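## Task

Place both blue-taped parcels on the top of the open cabinet that only arm1 can reach, and both white-taped parcels on the top of the work bench that only arm3 can reach. Each parcel must have the arrows on its sides pointing upward and its entire base resting on that top surface. The attempt fails if any of these parcels sits on the floor or a lower shelf board without a hand holding it. Parcels that stay in place only because a robot holds them at the end are not counted. Release everything and move the arms away at the end.

## Robot and tools

Setup. Three identical i2rt Big YAM arms, named arm1, arm2 and arm3, each with six revolute joints, a two-finger gripper and a wrist camera. With joints 1 and 6 at zero and the hand level and pointing forward, the wrist camera sits above the hand looking at the fingertips. Maximum reach is roughly 1.0 m from the joint1 axis. Two fixed room cameras, room_a and room_b, watch the scene. Loose objects may occasionally get a brief push from outside.

Frames. Any pose is given in a single shared scene frame: origin on the floor, +z up. "hand" means the point halfway between the fingertips (URDF link pinch); its z axis runs along the fingers and the fingers open along its y axis. Hand poses depend on each foot's true placement, which is never printed. The URDF supplied is approximate; limits stated by the task or by results take priority.

execute_actions. Argument "actions" is a list holding exactly one action object, or empty (then it only reports state and images). The action has one optional entry per arm, keyed "arm1", "arm2", "arm3"; each holds {"joints": {...}} with any subset of: joint1_rad, joint2_rad, joint3_rad, joint4_rad, joint5_rad, joint6_rad (radians) and gripper_m (metres). These are absolute joint targets, not offsets, and each arm has its own dictionary. Ranges (with the done-tolerance): joint1_rad -2.879..2.879 ±0.045, base yaw, positive counter-clockwise seen from above, 0 points the arm where its foot faces; joint2_rad 0..3.141 ±0.14, shoulder, 0 means upper arm pointing back roughly level, increasing lifts it up and then forward; joint3_rad 0..3.019 ±0.09, elbow, 0 is fully folded, increasing opens it; joint4_rad -1.692..1.57 ±0.055, hand pitch, positive tilts fingertips up; joint5_rad -1.57..1.57 ±0.03, sideways hand swing, positive to the arm's right; joint6_rad -2.094..2.094 ±0.035, hand roll, positive clockwise viewed from behind the hand; gripper_m 0..0.093 ±0.003, fingertip gap (grip force about 50-62 N per pad, lower on some grippers). All commanded motions start together and may finish at different moments; joints move at different speeds so the hand may sweep a wide path. Any joint or arm you omit may still be driving toward an earlier target. Unknown keys or out-of-range numbers cause the whole call to be rejected with no motion. "cameras" optionally lists which views to return (arm1_cam_wrist, arm2_cam_wrist, arm3_cam_wrist, room_a, room_b, or "all"); omitted/null means all, [] means none; images come in the order named by the "pictures" line.

wait: {"seconds": 0..10}; commands nothing, the simulation keeps running, and returns the same as an empty action.

zoom_image: {"camera": name, "region": [x0, y0, x1, y1]} in pixels of that camera's latest full image, top-left origin, at most 504x504 pixels. Wrist images are 616x616 fisheye; room images are 504x504.

read_manual: returns only URDF licence text; no use for control.

finished_scene: {"scene": n} with the current scene's number; irreversible, ends the scene once the last command has been held, reports success and gives the next task. The goal must already hold and remain stable. Replying without any tool call ends everything.

Reading results. joint_status gives how each commanded joint ended. "off_target": stopped short and may still be pushing. "contact_stop" or "time_out": old target dropped and the joint holds its resting spot, except a timed-out joint that keeps pushing toward its target or a nearby one (within 0.375, 0.375, 0.113, 0.225, 0.075, 0.3 rad for joints 1-6); on_its_own lists it and it will move there if the obstruction clears. Send its reported position to relieve the push. "joint command not followed" (often with a "cause:" line) means the self/inter-arm clearance check blocked that arm's joint targets; its gripper target still runs; blocked joints show "not_followed" and may be retried on later actions until valid targets are sent. Empty calls never show this line. on_its_own covers anything not commanded in this call; "held at" is the held target, not the actual position. Joints carrying a load sag. Tiny changes from the current position may produce no motion. If a result reports a stop, the remaining motion, wait and finish calls in that same reply are skipped.

Cautions. The arms do not stop on contact and can push very hard. A hard squeeze between two robots ends the run; hard hits are also penalised, and nothing reports robot-robot contact. The clearance check can react late and ignores fingers, gripper housings and wrist cameras. Robots do not wait for each other. Avoid drops, slips, slams and heavy pushing. Motors heat while holding loads or pushing, even while you think; a MOTOR HOT line appears from 85 °C, and at 100 °C an OVER-TEMPERATURE FAULT makes that arm and its gripper go limp and fall until cooled, with affected keys marked "limit_stop_at_motor_heat" (resend the target). Some heat persists into the next scene. The robot keeps your last command while you think, so keep replies short and loads brief. Shorter robot motion is better.

Each tool is called after ">>>" by a JSON object that holds its "op" and its "data".

## Session

>>> {"op": "execute_actions", "data": {"actions": []}}

Scene clock: 0.00 s.
arm1.joint_positions: joint1_rad=+0.729 joint2_rad=+0.393 joint3_rad=+1.436 joint4_rad=-1.190 joint5_rad=+0.111 joint6_rad=-0.735 gripper_m=+0.094
arm1.joint_status: not commanded
arm1.hand: x=+0.9946 y=-0.7721 z=+1.5539 quat_wxyz=(-0.222, -0.355, -0.670, +0.613) (m; scene frame)
arm2.joint_positions: joint1_rad=+0.904 joint2_rad=+0.614 joint3_rad=+1.387 joint4_rad=-1.552 joint5_rad=+0.212 joint6_rad=+0.738 gripper_m=+0.095
arm2.joint_status: not commanded
arm2.hand: x=+0.0458 y=+0.4469 z=+1.4082 quat_wxyz=(-0.167, +0.533, -0.746, -0.363) (m; scene frame)
arm3.joint_positions: joint1_rad=-0.296 joint2_rad=+0.270 joint3_rad=+1.377 joint4_rad=-1.507 joint5_rad=-0.144 joint6_rad=+0.766 gripper_m=+0.095
arm3.joint_status: not commanded
arm3.hand: x=-1.1409 y=+0.3019 z=+1.3991 quat_wxyz=(-0.482, -0.808, -0.195, +0.275) (m; scene frame)
pictures: arm1_cam_wrist, arm2_cam_wrist, arm3_cam_wrist, room_a, room_b
Images, in order (width x height): arm1_cam_wrist 616x616, arm2_cam_wrist 616x616, arm3_cam_wrist 616x616, room_a 504x504, room_b 504x504.

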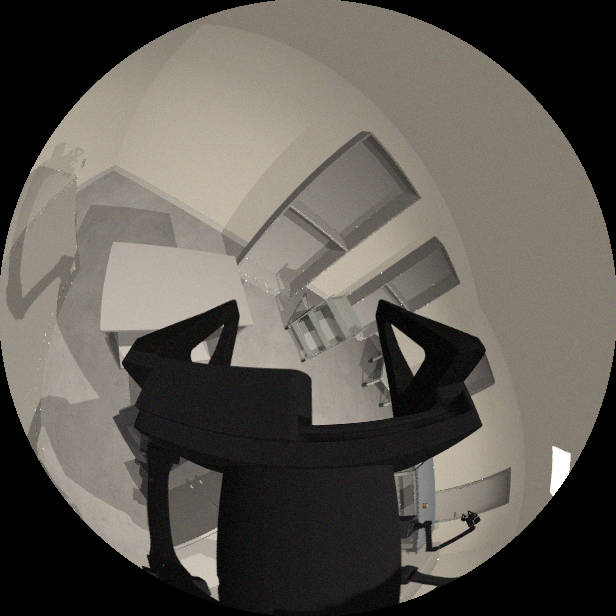

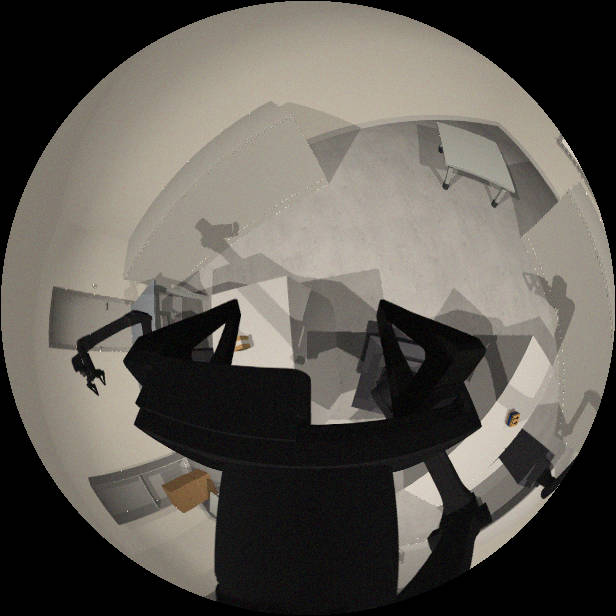

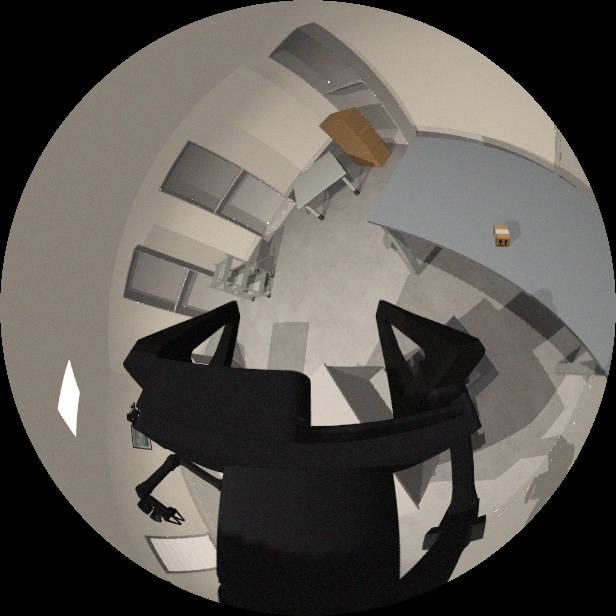

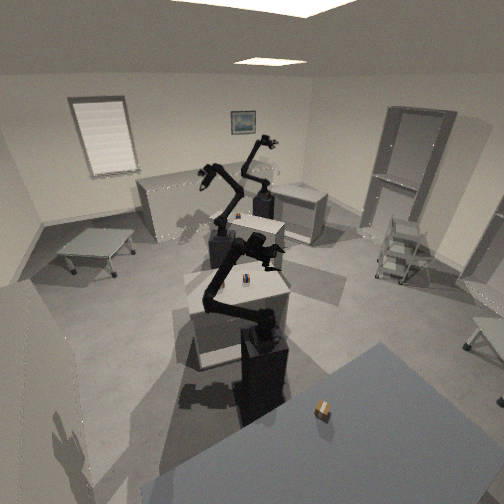

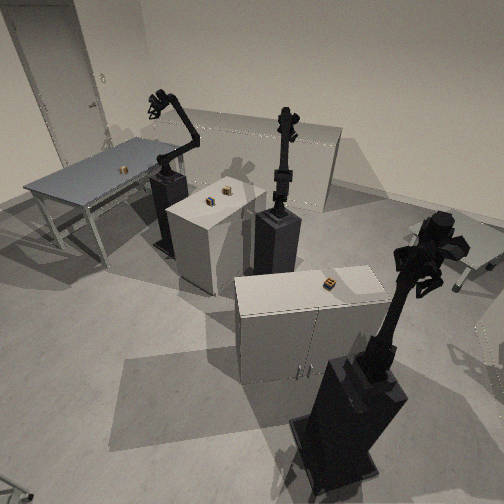

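>>> {"op": "zoom_image", "data": {"camera": "room_b", "region": [90,140,290,260]}}

>>> {"op": "zoom_image", "data": {"camera": "room_b", "region": [280,250,400,320]}}

>>> {"op": "zoom_image", "data": {"camera": "room_a", "region": [170,170,370,440]}}

>>> {"op": "zoom_image", "data": {"camera": "arm3_cam_wrist", "region": [460,200,540,270]}}

Region (90, 140, 290, 260) of room_b's 504x504 image, scaled by 2.520, with more detail than that image has; it fills the top 302 rows of this view, and the rest is white.

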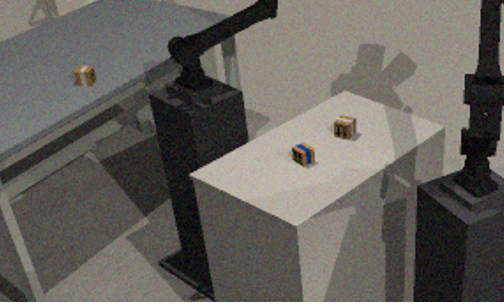

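Region (280, 250, 400, 320) of room_b's 504x504 image, scaled by 4.200, with more detail than that image has; it fills the top 294 rows of this view, and the rest is white.

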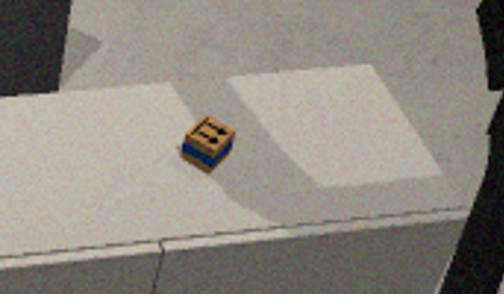

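Region (170, 170, 370, 440) of room_a's 504x504 image, scaled by 1.867, with more detail than that image has; it fills the left 373 columns of this view, and the rest is white.

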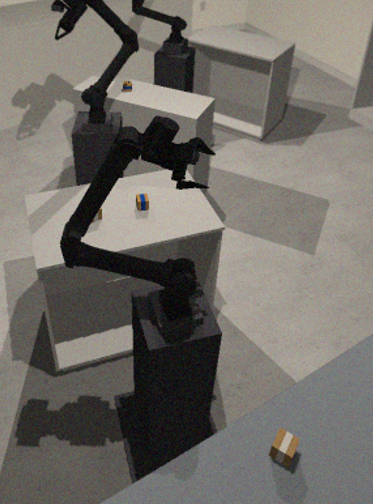

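Region (460, 200, 540, 270) of arm3_cam_wrist's 616x616 image, scaled by 6.300, with more detail than that image has; it fills the top 441 rows of this view, and the rest is white.

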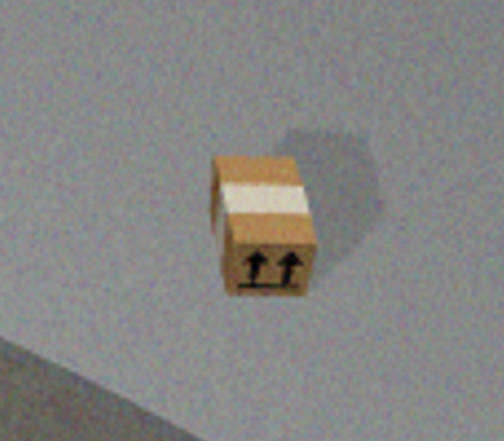

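>>> {"op": "execute_actions", "data": {"actions": [{"arm1":{"joints":{"joint1_rad":-1.95,"joint2_rad":1.5,"joint3_rad":1.4,"joint4_rad":-1.47,"joint5_rad":0,"joint6_rad":0}},"arm3":{"joints":{"joint1_rad":1.7,"joint2_rad":1.5,"joint3_rad":1.4,"joint4_rad":-1.47,"joint5_rad":0,"joint6_rad":0}}}]}}

Scene clock: 3.83 s.
arm1.joint_positions: joint1_rad=-1.955 joint2_rad=+1.526 joint3_rad=+1.384 joint4_rad=-1.457 joint5_rad=+0.000 joint6_rad=-0.007 gripper_m=+0.094
arm1.joint_status: all done
arm1.hand: x=+0.8405 y=-0.2347 z=+1.1327 quat_wxyz=(-0.002, -0.843, +0.538, -0.018) (m; scene frame)
arm2.joint_positions: joint1_rad=+0.904 joint2_rad=+0.614 joint3_rad=+1.387 joint4_rad=-1.552 joint5_rad=+0.212 joint6_rad=+0.738 gripper_m=+0.095
arm2.joint_status: not commanded
arm2.hand: x=+0.0458 y=+0.4469 z=+1.4082 quat_wxyz=(-0.167, +0.533, -0.746, -0.363) (m; scene frame)
arm3.joint_positions: joint1_rad=+1.704 joint2_rad=+1.517 joint3_rad=+1.379 joint4_rad=-1.474 joint5_rad=+0.000 joint6_rad=+0.008 gripper_m=+0.095
arm3.joint_status: all done
arm3.hand: x=-0.6991 y=+0.3746 z=+1.0649 quat_wxyz=(+0.026, -0.006, -1.000, -0.001) (m; scene frame)
pictures: arm1_cam_wrist, arm2_cam_wrist, arm3_cam_wrist, room_a, room_b
Images, in order (width x height): arm1_cam_wrist 616x616, arm2_cam_wrist 616x616, arm3_cam_wrist 616x616, room_a 504x504, room_b 504x504.

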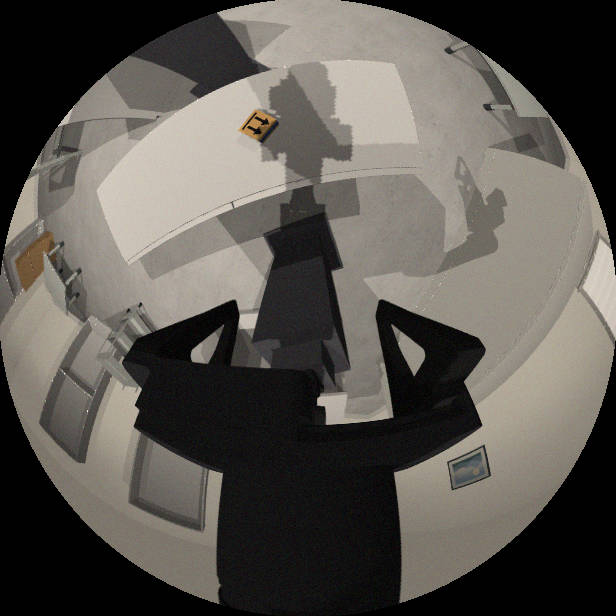

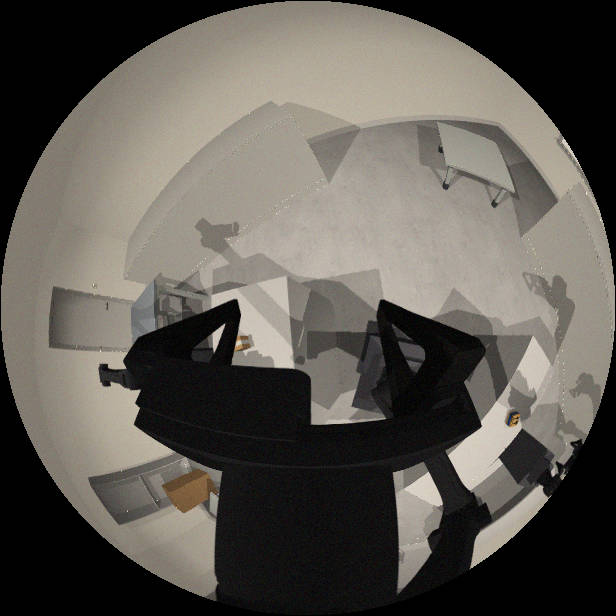

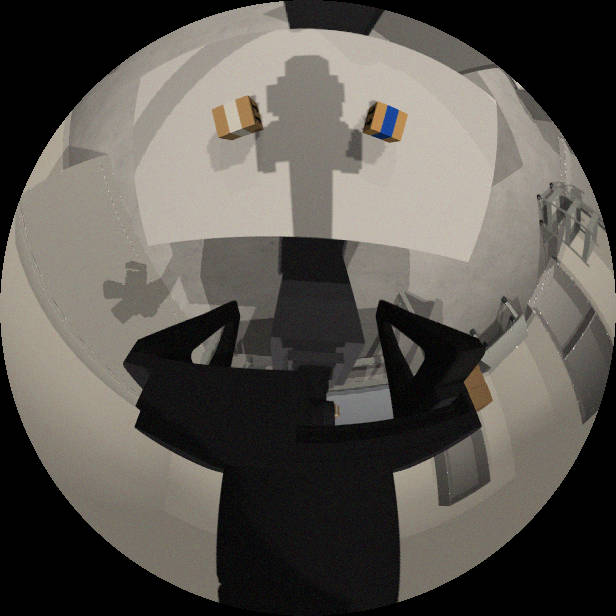

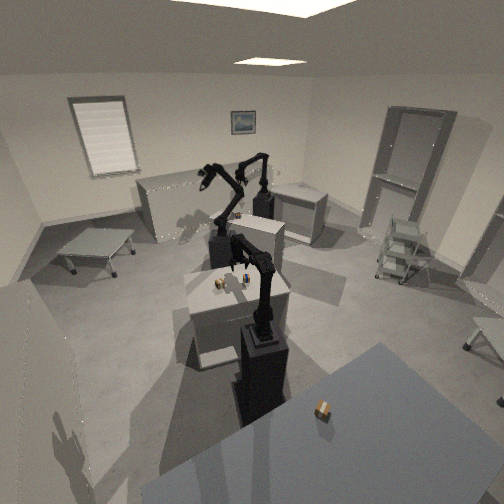

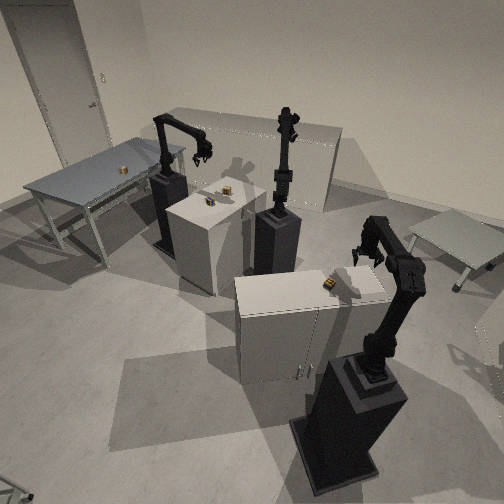

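>>> {"op": "zoom_image", "data": {"camera": "arm3_cam_wrist", "region": [200,70,420,170]}}

>>> {"op": "execute_actions", "data": {"actions": [{"arm1":{"joints":{"joint1_rad":-2.1,"joint2_rad":1.9,"joint3_rad":1.57,"joint4_rad":-1.22}},"arm3":{"joints":{"joint1_rad":1.95,"joint2_rad":1.9,"joint3_rad":1.57,"joint4_rad":-1.22}}}], "cameras": ["arm1_cam_wrist","arm3_cam_wrist","room_b"]}}

Region (200, 70, 420, 170) of arm3_cam_wrist's 616x616 image, scaled by 2.291, with more detail than that image has; it fills the top 229 rows of this view, and the rest is white.

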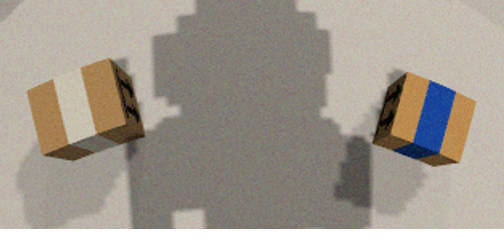

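Scene clock: 5.80 s.
arm1.joint_positions: joint1_rad=-2.105 joint2_rad=+1.926 joint3_rad=+1.546 joint4_rad=-1.232 joint5_rad=+0.000 joint6_rad=-0.007 gripper_m=+0.094
arm1.joint_status: all done
arm1.hand: x=+0.8727 y=-0.0979 z=+0.9964 quat_wxyz=(-0.006, -0.800, +0.599, -0.022) (m; scene frame)
arm2.joint_positions: joint1_rad=+0.904 joint2_rad=+0.614 joint3_rad=+1.387 joint4_rad=-1.552 joint5_rad=+0.212 joint6_rad=+0.738 gripper_m=+0.095
arm2.joint_status: not commanded
arm2.hand: x=+0.0458 y=+0.4469 z=+1.4082 quat_wxyz=(-0.167, +0.533, -0.746, -0.363) (m; scene frame)
arm3.joint_positions: joint1_rad=+1.955 joint2_rad=+1.927 joint3_rad=+1.546 joint4_rad=-1.235 joint5_rad=+0.000 joint6_rad=+0.007 gripper_m=+0.095
arm3.joint_status: all done
arm3.hand: x=-0.5940 y=+0.5139 z=+0.9243 quat_wxyz=(+0.027, +0.120, -0.992, +0.001) (m; scene frame)
pictures: arm1_cam_wrist, arm3_cam_wrist, room_b
Images, in order (width x height): arm1_cam_wrist 616x616, arm3_cam_wrist 616x616, room_b 504x504.

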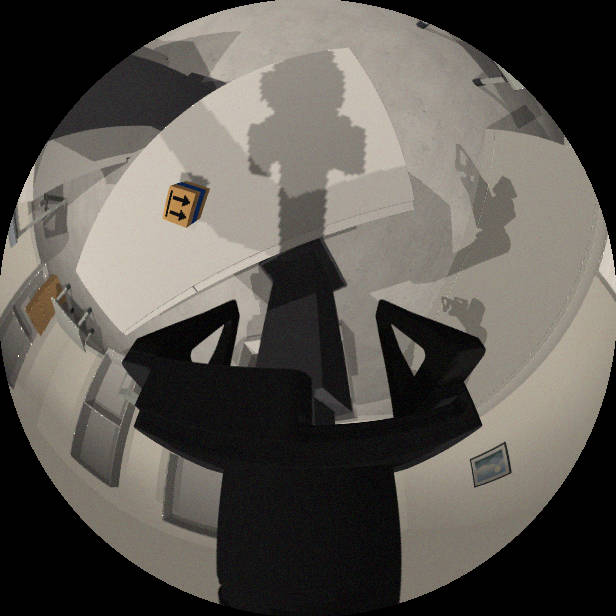

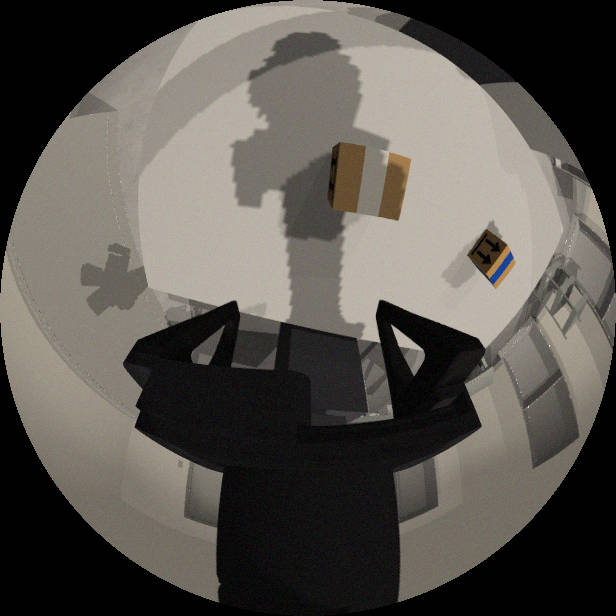

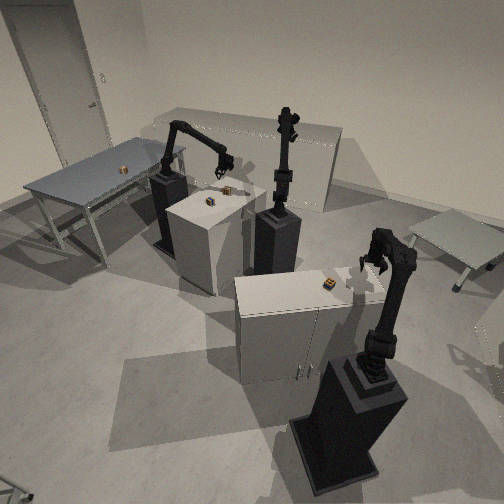

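>>> {"op": "execute_actions", "data": {"actions": [{"arm1":{"joints":{"joint1_rad":-1.824,"joint2_rad":2.165,"joint3_rad":1.74,"joint4_rad":-1.09,"joint6_rad":1.95}},"arm3":{"joints":{"joint1_rad":1.871,"joint2_rad":2.06,"joint3_rad":1.75,"joint4_rad":-1.2,"joint6_rad":0.08}},"arm2":{"joints":{"joint1_rad":2.02,"joint2_rad":1.0,"joint3_rad":0.9,"joint4_rad":-1.3,"joint5_rad":0,"joint6_rad":0}}}]}}

Scene clock: 9.30 s.
arm1.joint_positions: joint1_rad=-1.831 joint2_rad=+2.193 joint3_rad=+1.717 joint4_rad=-1.094 joint5_rad=-0.002 joint6_rad=+1.941 gripper_m=+0.094
arm1.joint_status: all done
arm1.hand: x=+0.6937 y=-0.0957 z=+0.8964 quat_wxyz=(+0.007, -0.091, +0.996, +0.001) (m; scene frame)
arm2.joint_positions: joint1_rad=+2.018 joint2_rad=+1.000 joint3_rad=+0.878 joint4_rad=-1.308 joint5_rad=+0.000 joint6_rad=+0.009 gripper_m=+0.095
arm2.joint_status: all done
arm2.hand: x=-0.1783 y=+0.2489 z=+1.0994 quat_wxyz=(-0.003, +0.998, +0.014, -0.066) (m; scene frame)
arm3.joint_positions: joint1_rad=+1.863 joint2_rad=+2.066 joint3_rad=+1.699 joint4_rad=-1.211 joint5_rad=+0.000 joint6_rad=+0.071 gripper_m=+0.095
arm3.joint_status: all done
arm3.hand: x=-0.5295 y=+0.4719 z=+0.8977 quat_wxyz=(+0.009, +0.042, -0.999, -0.001) (m; scene frame)
pictures: arm1_cam_wrist, arm2_cam_wrist, arm3_cam_wrist, room_a, room_b
Images, in order (width x height): arm1_cam_wrist 616x616, arm2_cam_wrist 616x616, arm3_cam_wrist 616x616, room_a 504x504, room_b 504x504.

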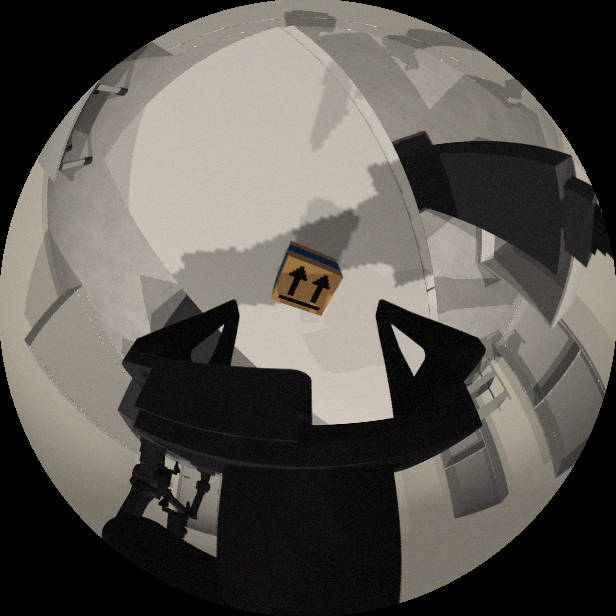

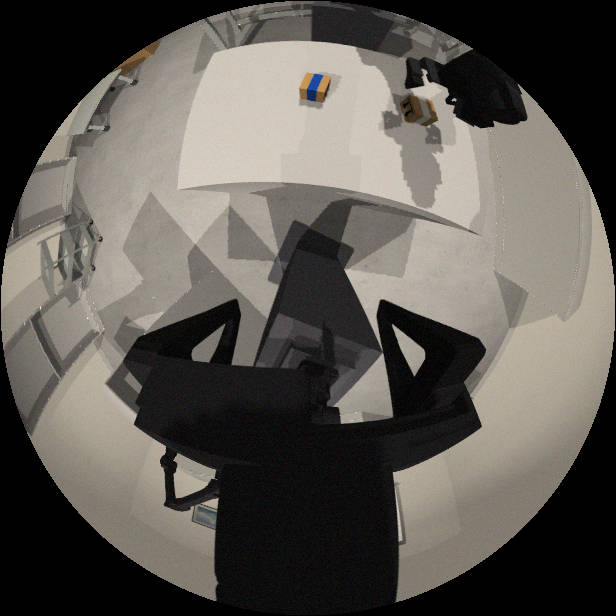

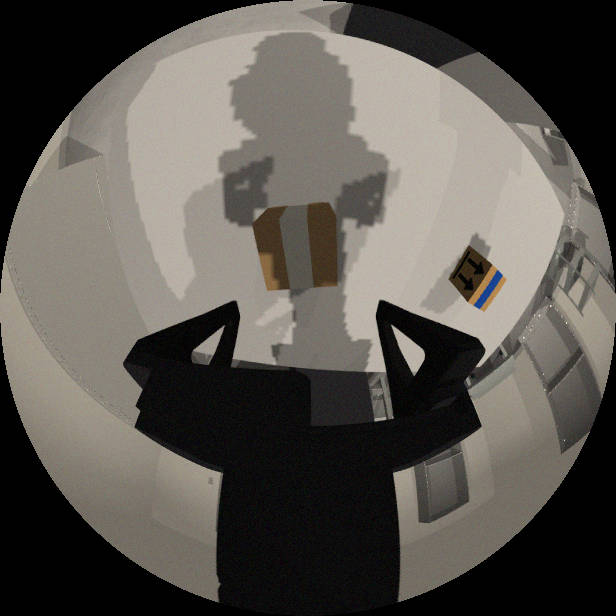

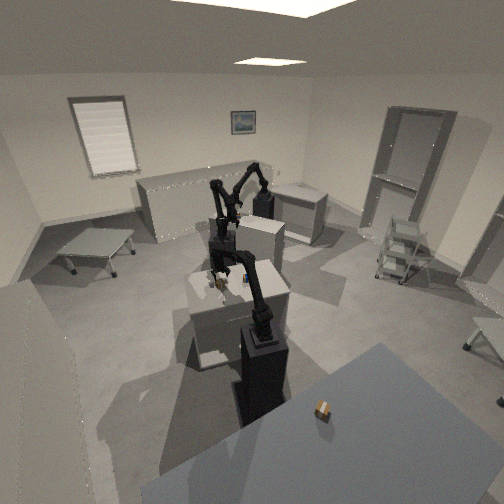

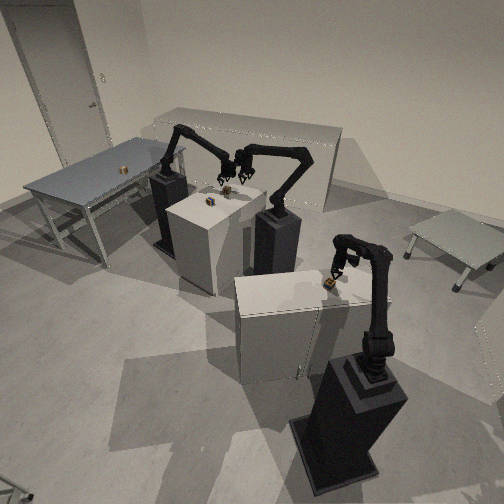

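>>> {"op": "execute_actions", "data": {"actions": [{"arm1":{"joints":{"joint1_rad":-1.805,"joint2_rad":2.28,"joint3_rad":1.725,"joint4_rad":-0.97,"joint6_rad":2.094}},"arm3":{"joints":{"joint1_rad":1.885,"joint2_rad":2.155,"joint3_rad":1.72,"joint4_rad":-1.07,"joint6_rad":-0.05}}}], "cameras": ["arm1_cam_wrist","arm3_cam_wrist","room_b"]}}

Scene clock: 10.87 s.
arm1.joint_positions: joint1_rad=-1.807 joint2_rad=+2.292 joint3_rad=+1.713 joint4_rad=-0.983 joint5_rad=-0.002 joint6_rad=+2.085 gripper_m=+0.094
arm1.joint_status: all done
arm1.hand: x=+0.6779 y=-0.0973 z=+0.8335 quat_wxyz=(+0.005, -0.031, +0.999, +0.005) (m; scene frame)
arm2.joint_positions: joint1_rad=+2.018 joint2_rad=+1.000 joint3_rad=+0.878 joint4_rad=-1.308 joint5_rad=+0.000 joint6_rad=+0.009 gripper_m=+0.095
arm2.joint_status: not commanded
arm2.hand: x=-0.1783 y=+0.2489 z=+1.0994 quat_wxyz=(-0.003, +0.998, +0.014, -0.066) (m; scene frame)
arm3.joint_positions: joint1_rad=+1.879 joint2_rad=+2.171 joint3_rad=+1.699 joint4_rad=-1.087 joint5_rad=+0.000 joint6_rad=-0.040 gripper_m=+0.095
arm3.joint_status: all done
arm3.hand: x=-0.5136 y=+0.4849 z=+0.8344 quat_wxyz=(-0.001, +0.106, -0.994, -0.002) (m; scene frame)
pictures: arm1_cam_wrist, arm3_cam_wrist, room_b
Images, in order (width x height): arm1_cam_wrist 616x616, arm3_cam_wrist 616x616, room_b 504x504.

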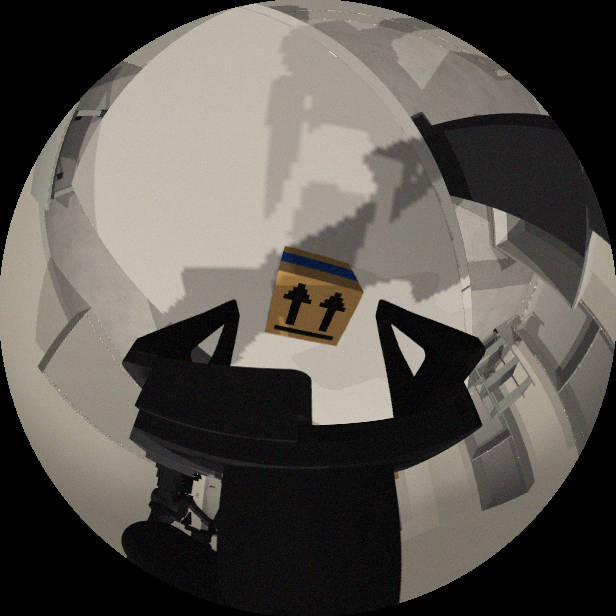

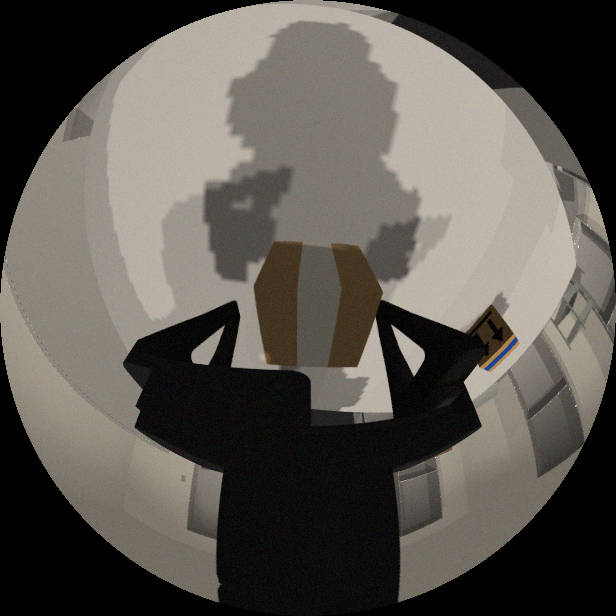

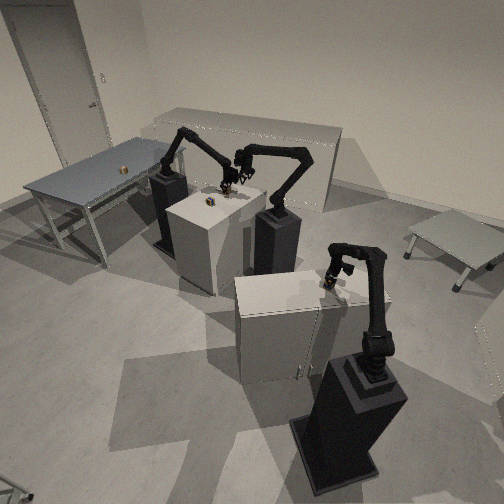

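>>> {"op": "execute_actions", "data": {"actions": [{"arm1":{"joints":{"joint2_rad":2.335,"joint4_rad":-0.93}},"arm3":{"joints":{"joint1_rad":1.865,"joint2_rad":2.185,"joint4_rad":-1.06}}}], "cameras": ["arm1_cam_wrist","arm3_cam_wrist"]}}

>>> {"op": "execute_actions", "data": {"actions": [{"arm1":{"joints":{"gripper_m":0.02}},"arm3":{"joints":{"gripper_m":0.02}}}], "cameras": ["arm1_cam_wrist","arm3_cam_wrist"]}}

Scene clock: 12.07 s.
arm1.joint_positions: joint1_rad=-1.807 joint2_rad=+2.331 joint3_rad=+1.713 joint4_rad=-0.944 joint5_rad=-0.002 joint6_rad=+2.085 gripper_m=+0.094
arm1.joint_status: all done
arm1.hand: x=+0.6779 y=-0.0967 z=+0.8094 quat_wxyz=(+0.005, -0.031, +0.999, +0.004) (m; scene frame)
arm2.joint_positions: joint1_rad=+2.018 joint2_rad=+1.000 joint3_rad=+0.878 joint4_rad=-1.308 joint5_rad=+0.000 joint6_rad=+0.009 gripper_m=+0.095
arm2.joint_status: not commanded
arm2.hand: x=-0.1783 y=+0.2489 z=+1.0994 quat_wxyz=(-0.003, +0.998, +0.014, -0.066) (m; scene frame)
arm3.joint_positions: joint1_rad=+1.874 joint2_rad=+2.173 joint3_rad=+1.699 joint4_rad=-1.078 joint5_rad=+0.000 joint6_rad=-0.041 gripper_m=+0.095
arm3.joint_status: all done
arm3.hand: x=-0.5111 y=+0.4824 z=+0.8330 quat_wxyz=(-0.004, +0.104, -0.995, -0.002) (m; scene frame)
pictures: arm1_cam_wrist, arm3_cam_wrist
Images, in order (width x height): arm1_cam_wrist 616x616, arm3_cam_wrist 616x616.

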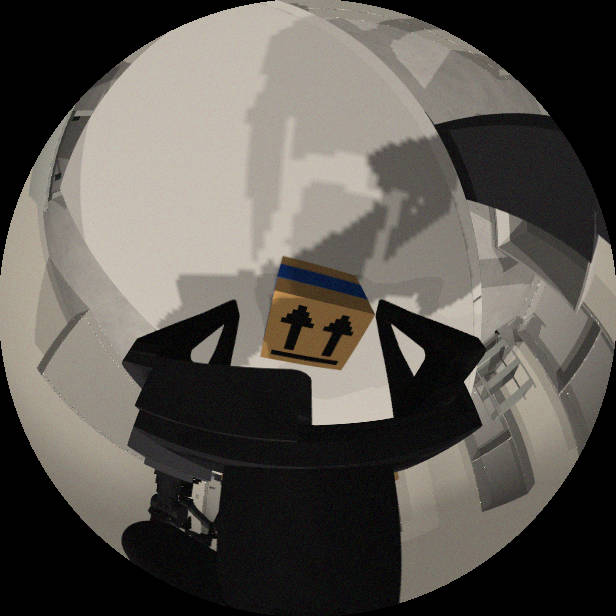

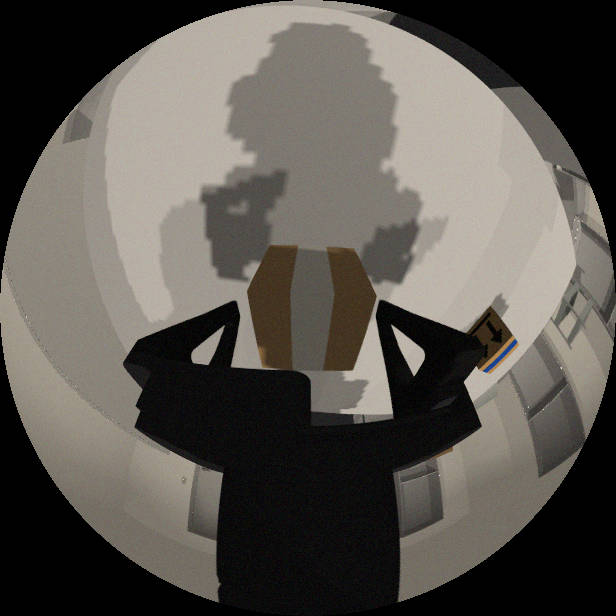

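Scene clock: 12.73 s.
arm1.joint_positions: joint1_rad=-1.807 joint2_rad=+2.331 joint3_rad=+1.713 joint4_rad=-0.943 joint5_rad=-0.001 joint6_rad=+2.086 gripper_m=+0.057
arm1.joint_status: gripper_m off_target (ended at +0.057, target +0.020)
arm1.hand: x=+0.6778 y=-0.0964 z=+0.8094 quat_wxyz=(+0.005, -0.031, +1.000, +0.005) (m; scene frame)
arm2.joint_positions: joint1_rad=+2.018 joint2_rad=+1.000 joint3_rad=+0.878 joint4_rad=-1.308 joint5_rad=+0.000 joint6_rad=+0.009 gripper_m=+0.095
arm2.joint_status: not commanded
arm2.hand: x=-0.1783 y=+0.2489 z=+1.0994 quat_wxyz=(-0.003, +0.998, +0.014, -0.066) (m; scene frame)
arm3.joint_positions: joint1_rad=+1.874 joint2_rad=+2.173 joint3_rad=+1.699 joint4_rad=-1.078 joint5_rad=+0.000 joint6_rad=-0.041 gripper_m=+0.057
arm3.joint_status: gripper_m off_target (ended at +0.057, target +0.020)
arm3.hand: x=-0.5112 y=+0.4823 z=+0.8328 quat_wxyz=(-0.004, +0.104, -0.995, -0.002) (m; scene frame)
pictures: arm1_cam_wrist, arm3_cam_wrist
Images, in order (width x height): arm1_cam_wrist 616x616, arm3_cam_wrist 616x616.

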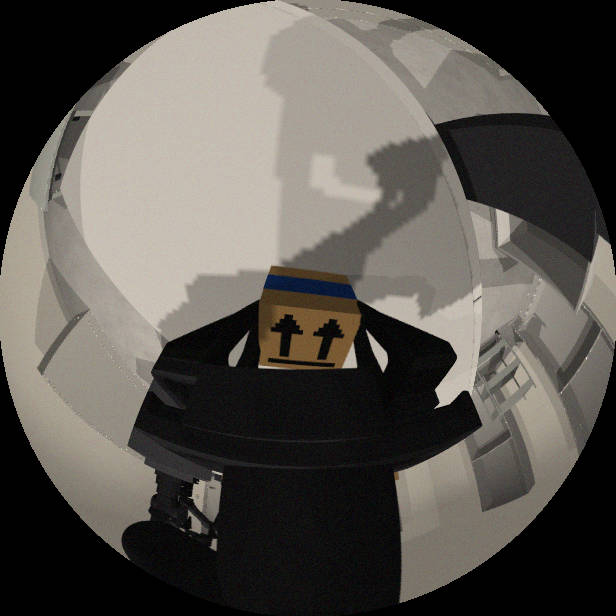

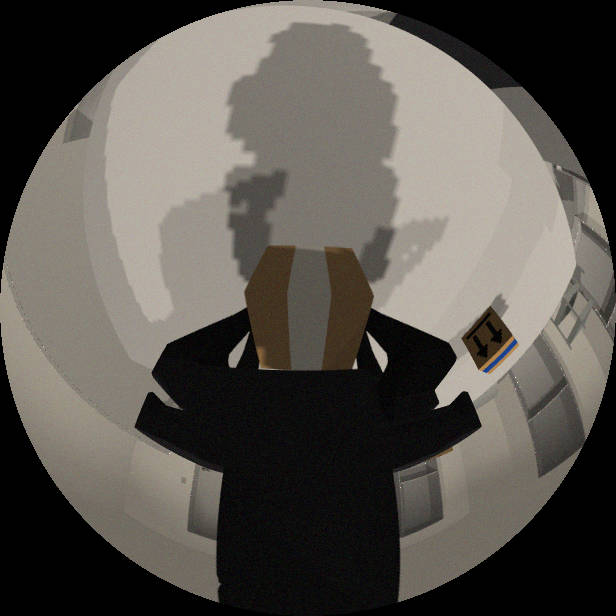

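>>> {"op": "execute_actions", "data": {"actions": [{"arm1":{"joints":{"gripper_m":0.075}},"arm3":{"joints":{"joint2_rad":1.8,"joint3_rad":1.6,"joint4_rad":-1.35}}}], "cameras": []}}

>>> {"op": "execute_actions", "data": {"actions": [{"arm1":{"joints":{"joint2_rad":2.365,"joint4_rad":-0.9}},"arm3":{"joints":{"joint1_rad":-0.6}}}], "cameras": []}}

>>> {"op": "execute_actions", "data": {"actions": [{"arm1":{"joints":{"gripper_m":0.02}},"arm2":{"joints":{"joint1_rad":2.02,"joint2_rad":2.13,"joint3_rad":1.71,"joint4_rad":-1.1,"joint6_rad":0.2}}}]}}

Scene clock: 14.60 s.
arm1.joint_positions: joint1_rad=-1.807 joint2_rad=+2.331 joint3_rad=+1.713 joint4_rad=-0.943 joint5_rad=-0.001 joint6_rad=+2.086 gripper_m=+0.075
arm1.joint_status: all done
arm1.hand: x=+0.6778 y=-0.0964 z=+0.8094 quat_wxyz=(+0.005, -0.031, +1.000, +0.005) (m; scene frame)
arm2.joint_positions: joint1_rad=+2.018 joint2_rad=+1.000 joint3_rad=+0.878 joint4_rad=-1.308 joint5_rad=+0.000 joint6_rad=+0.009 gripper_m=+0.095
arm2.joint_status: not commanded
arm2.hand: x=-0.1783 y=+0.2489 z=+1.0994 quat_wxyz=(-0.003, +0.998, +0.014, -0.066) (m; scene frame)
arm3.joint_positions: joint1_rad=+1.874 joint2_rad=+1.806 joint3_rad=+1.577 joint4_rad=-1.335 joint5_rad=+0.000 joint6_rad=-0.041 gripper_m=+0.057
arm3.joint_status: all done
arm3.hand: x=-0.5952 y=+0.4676 z=+1.0002 quat_wxyz=(+0.002, +0.104, -0.995, -0.002) (m; scene frame)
pictures: none
No camera images: the call's "cameras" was empty. Leave "cameras" out to get every camera's image.

Scene clock: 16.93 s.
arm1.joint_positions: joint1_rad=-1.807 joint2_rad=+2.358 joint3_rad=+1.713 joint4_rad=-0.914 joint5_rad=-0.001 joint6_rad=+2.086 gripper_m=+0.075
arm1.joint_status: all done
arm1.hand: x=+0.6778 y=-0.0959 z=+0.7928 quat_wxyz=(+0.004, -0.031, +0.999, +0.006) (m; scene frame)
arm2.joint_positions: joint1_rad=+2.018 joint2_rad=+1.000 joint3_rad=+0.878 joint4_rad=-1.308 joint5_rad=+0.000 joint6_rad=+0.009 gripper_m=+0.095
arm2.joint_status: not commanded
arm2.hand: x=-0.1783 y=+0.2489 z=+1.0994 quat_wxyz=(-0.003, +0.998, +0.014, -0.066) (m; scene frame)
arm3.joint_positions: joint1_rad=-0.608 joint2_rad=+1.809 joint3_rad=+1.577 joint4_rad=-1.335 joint5_rad=+0.001 joint6_rad=-0.043 gripper_m=+0.057
arm3.joint_status: all done
arm3.hand: x=-1.5107 y=-0.0269 z=+1.0079 quat_wxyz=(+0.003, -0.907, -0.421, +0.007) (m; scene frame)
pictures: none
No camera images: the call's "cameras" was empty. Leave "cameras" out to get every camera's image.

Scene clock: 18.83 s.
arm1.joint_positions: joint1_rad=-1.807 joint2_rad=+2.358 joint3_rad=+1.713 joint4_rad=-0.914 joint5_rad=-0.001 joint6_rad=+2.086 gripper_m=+0.057
arm1.joint_status: gripper_m off_target (ended at +0.057, target +0.020)
arm1.hand: x=+0.6778 y=-0.0959 z=+0.7928 quat_wxyz=(+0.004, -0.031, +0.999, +0.006) (m; scene frame)
arm2.joint_positions: joint1_rad=+2.018 joint2_rad=+2.145 joint3_rad=+1.667 joint4_rad=-1.104 joint5_rad=+0.000 joint6_rad=+0.191 gripper_m=+0.095
arm2.joint_status: all done
arm2.hand: x=-0.5092 y=+0.2388 z=+0.8904 quat_wxyz=(-0.006, +0.997, -0.077, +0.010) (m; scene frame)
arm3.joint_positions: joint1_rad=-0.608 joint2_rad=+1.809 joint3_rad=+1.577 joint4_rad=-1.335 joint5_rad=+0.001 joint6_rad=-0.043 gripper_m=+0.057
arm3.joint_status: not commanded
arm3.hand: x=-1.5107 y=-0.0269 z=+1.0079 quat_wxyz=(+0.003, -0.907, -0.421, +0.007) (m; scene frame)
pictures: arm1_cam_wrist, arm2_cam_wrist, arm3_cam_wrist, room_a, room_b
Images, in order (width x height): arm1_cam_wrist 616x616, arm2_cam_wrist 616x616, arm3_cam_wrist 616x616, room_a 504x504, room_b 504x504.

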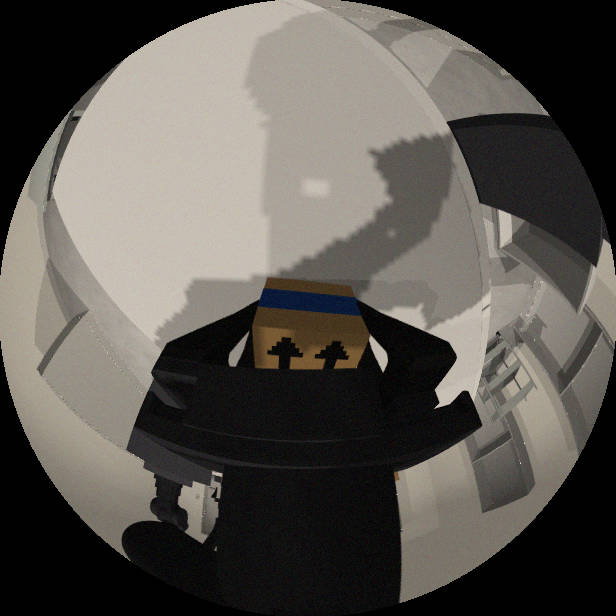

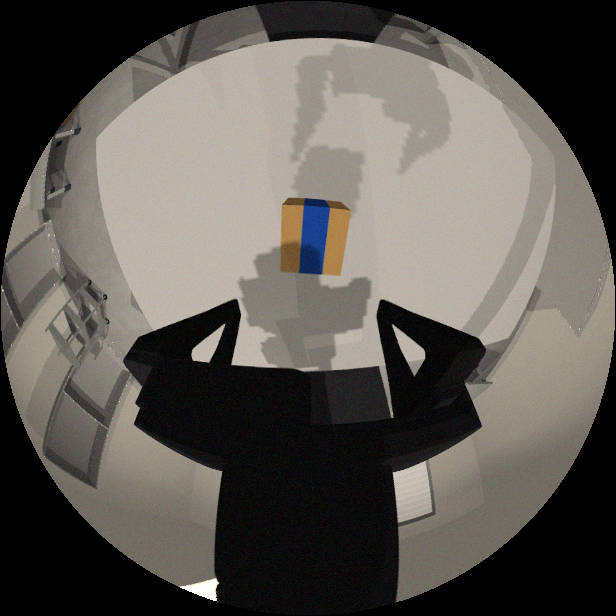

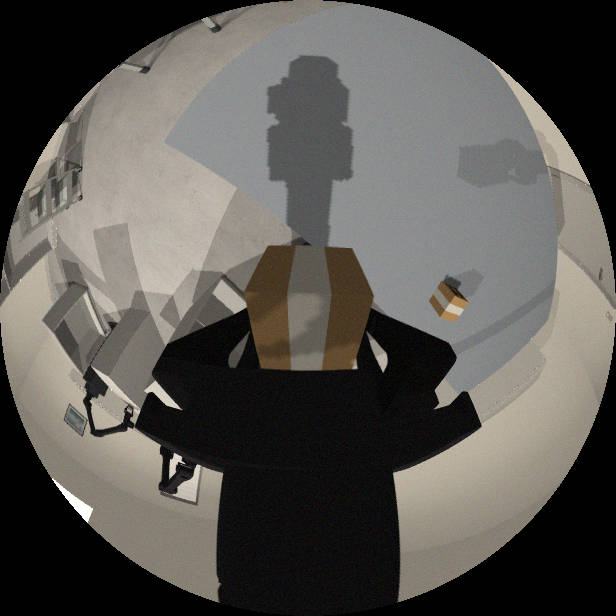

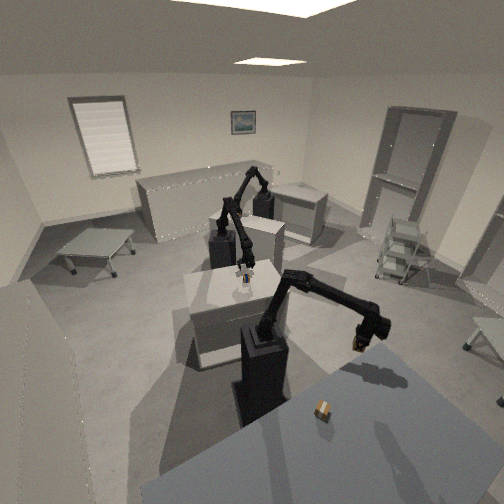

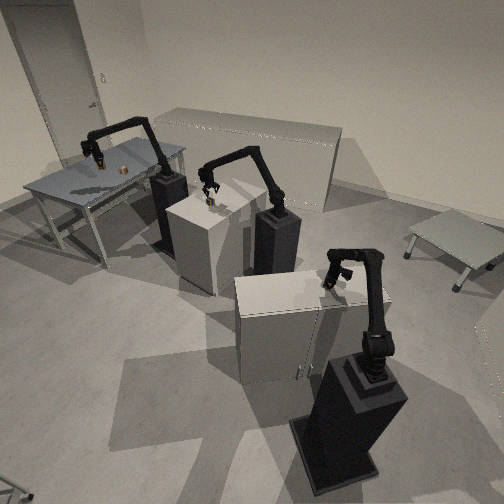

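>>> {"op": "execute_actions", "data": {"actions": [{"arm1":{"joints":{"joint2_rad":1.6,"joint3_rad":1.2,"joint4_rad":-0.9}},"arm2":{"joints":{"joint1_rad":2.0,"joint2_rad":2.255,"joint4_rad":-0.965,"joint6_rad":0.26}},"arm3":{"joints":{"joint1_rad":-0.8,"joint2_rad":2.08,"joint3_rad":1.73,"joint4_rad":-1.16}}}], "cameras": ["arm2_cam_wrist","arm3_cam_wrist","room_b"]}}

>>> {"op": "execute_actions", "data": {"actions": [{"arm1":{"joints":{"joint1_rad":0.9,"joint2_rad":1.2,"joint3_rad":0.6,"joint4_rad":0.0,"joint6_rad":0}},"arm2":{"joints":{"gripper_m":0.02}}}], "cameras": ["arm1_cam_wrist","arm2_cam_wrist","room_a"]}}

Scene clock: 22.33 s.
arm1.joint_positions: joint1_rad=-1.807 joint2_rad=+1.595 joint3_rad=+1.191 joint4_rad=-0.905 joint5_rad=-0.001 joint6_rad=+2.086 gripper_m=+0.057
arm1.joint_status: all done
arm1.hand: x=+0.7461 y=-0.2077 z=+1.0390 quat_wxyz=(-0.060, -0.032, +0.991, +0.112) (m; scene frame)
arm2.joint_positions: joint1_rad=+2.005 joint2_rad=+2.275 joint3_rad=+1.680 joint4_rad=-0.979 joint5_rad=+0.000 joint6_rad=+0.251 gripper_m=+0.095
arm2.joint_status: all done
arm2.hand: x=-0.5222 y=+0.2475 z=+0.8152 quat_wxyz=(-0.005, +0.993, -0.114, +0.005) (m; scene frame)
arm3.joint_positions: joint1_rad=-0.800 joint2_rad=+2.116 joint3_rad=+1.698 joint4_rad=-1.174 joint5_rad=+0.002 joint6_rad=-0.043 gripper_m=+0.057
arm3.joint_status: all done
arm3.hand: x=-1.6386 y=+0.0099 z=+0.8784 quat_wxyz=(+0.007, -0.943, -0.333, -0.005) (m; scene frame)
pictures: arm2_cam_wrist, arm3_cam_wrist, room_b
Images, in order (width x height): arm2_cam_wrist 616x616, arm3_cam_wrist 616x616, room_b 504x504.

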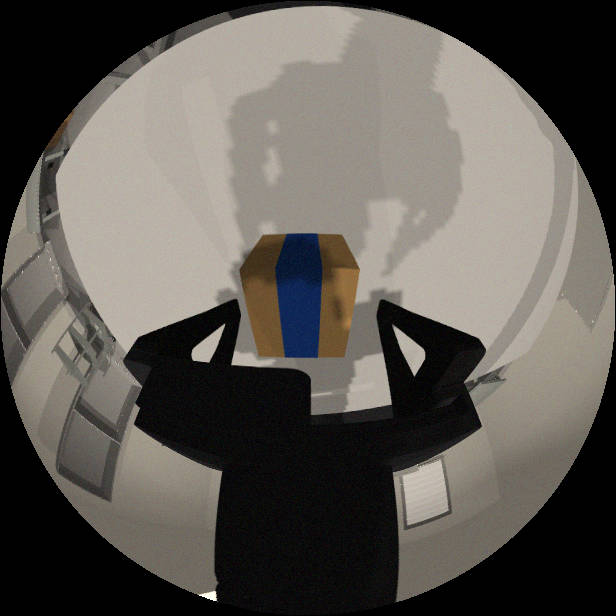

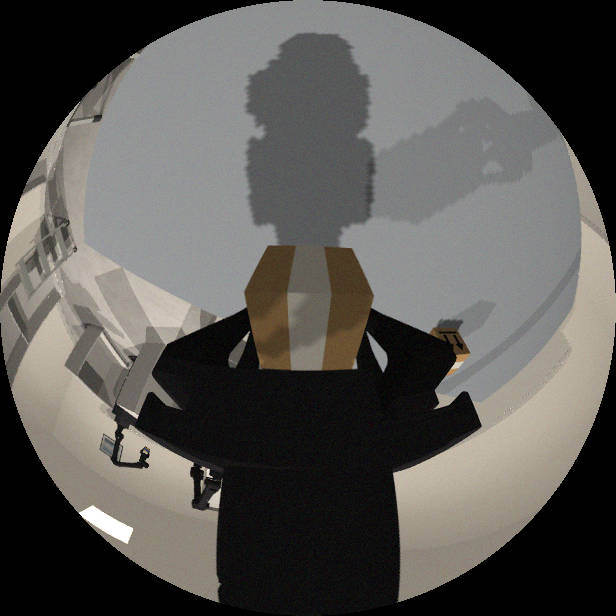

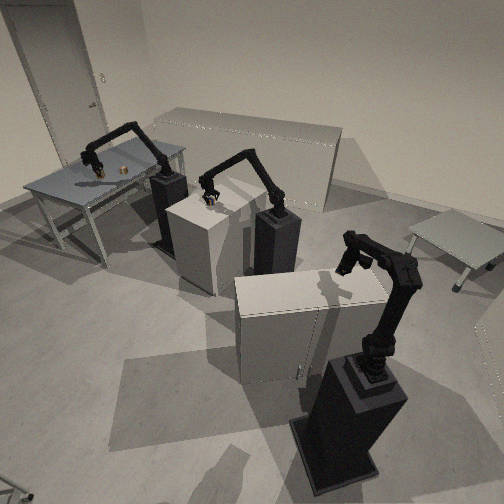

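Scene clock: 24.70 s.
arm1.joint_positions: joint1_rad=+0.899 joint2_rad=+1.202 joint3_rad=+0.592 joint4_rad=-0.023 joint5_rad=-0.001 joint6_rad=+0.009 gripper_m=+0.057
arm1.joint_status: all done
arm1.hand: x=+1.0905 y=-1.0938 z=+1.0657 quat_wxyz=(-0.347, -0.590, -0.669, +0.288) (m; scene frame)
arm2.joint_positions: joint1_rad=+2.005 joint2_rad=+2.275 joint3_rad=+1.680 joint4_rad=-0.979 joint5_rad=+0.000 joint6_rad=+0.252 gripper_m=+0.050
arm2.joint_status: gripper_m off_target (ended at +0.050, target +0.020)
arm2.hand: x=-0.5222 y=+0.2475 z=+0.8152 quat_wxyz=(-0.005, +0.993, -0.114, +0.005) (m; scene frame)
arm3.joint_positions: joint1_rad=-0.800 joint2_rad=+2.116 joint3_rad=+1.698 joint4_rad=-1.174 joint5_rad=+0.002 joint6_rad=-0.043 gripper_m=+0.057
arm3.joint_status: not commanded
arm3.hand: x=-1.6386 y=+0.0099 z=+0.8784 quat_wxyz=(+0.007, -0.943, -0.333, -0.005) (m; scene frame)
pictures: arm1_cam_wrist, arm2_cam_wrist, room_a
Images, in order (width x height): arm1_cam_wrist 616x616, arm2_cam_wrist 616x616, room_a 504x504.

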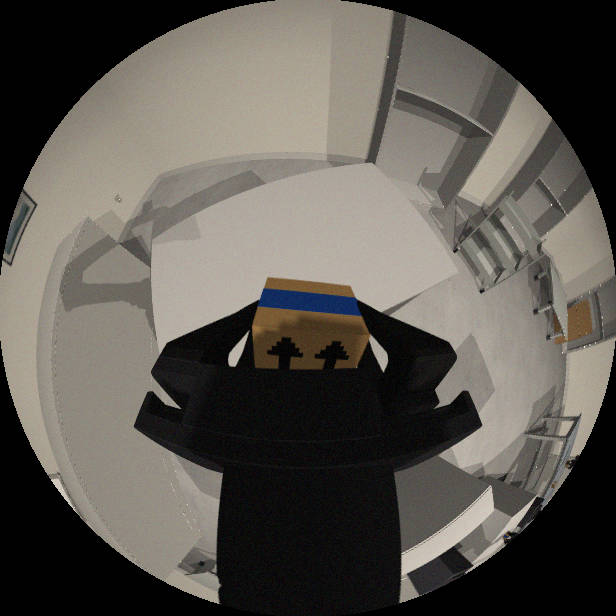

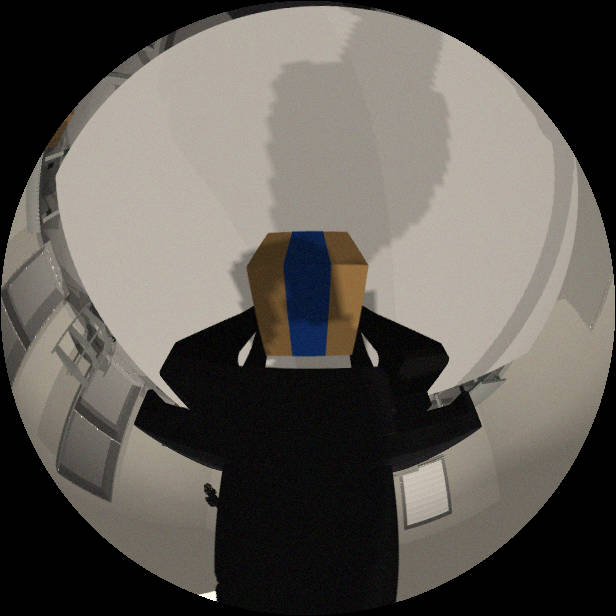

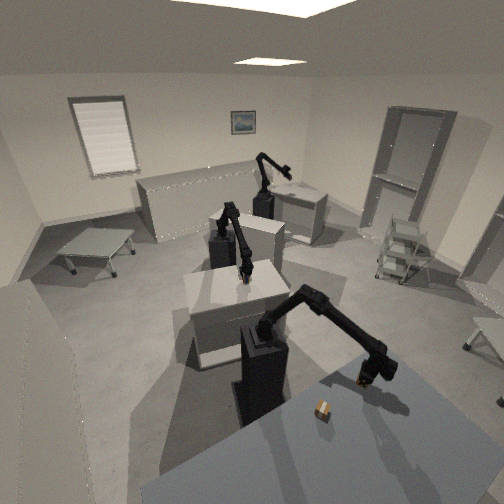

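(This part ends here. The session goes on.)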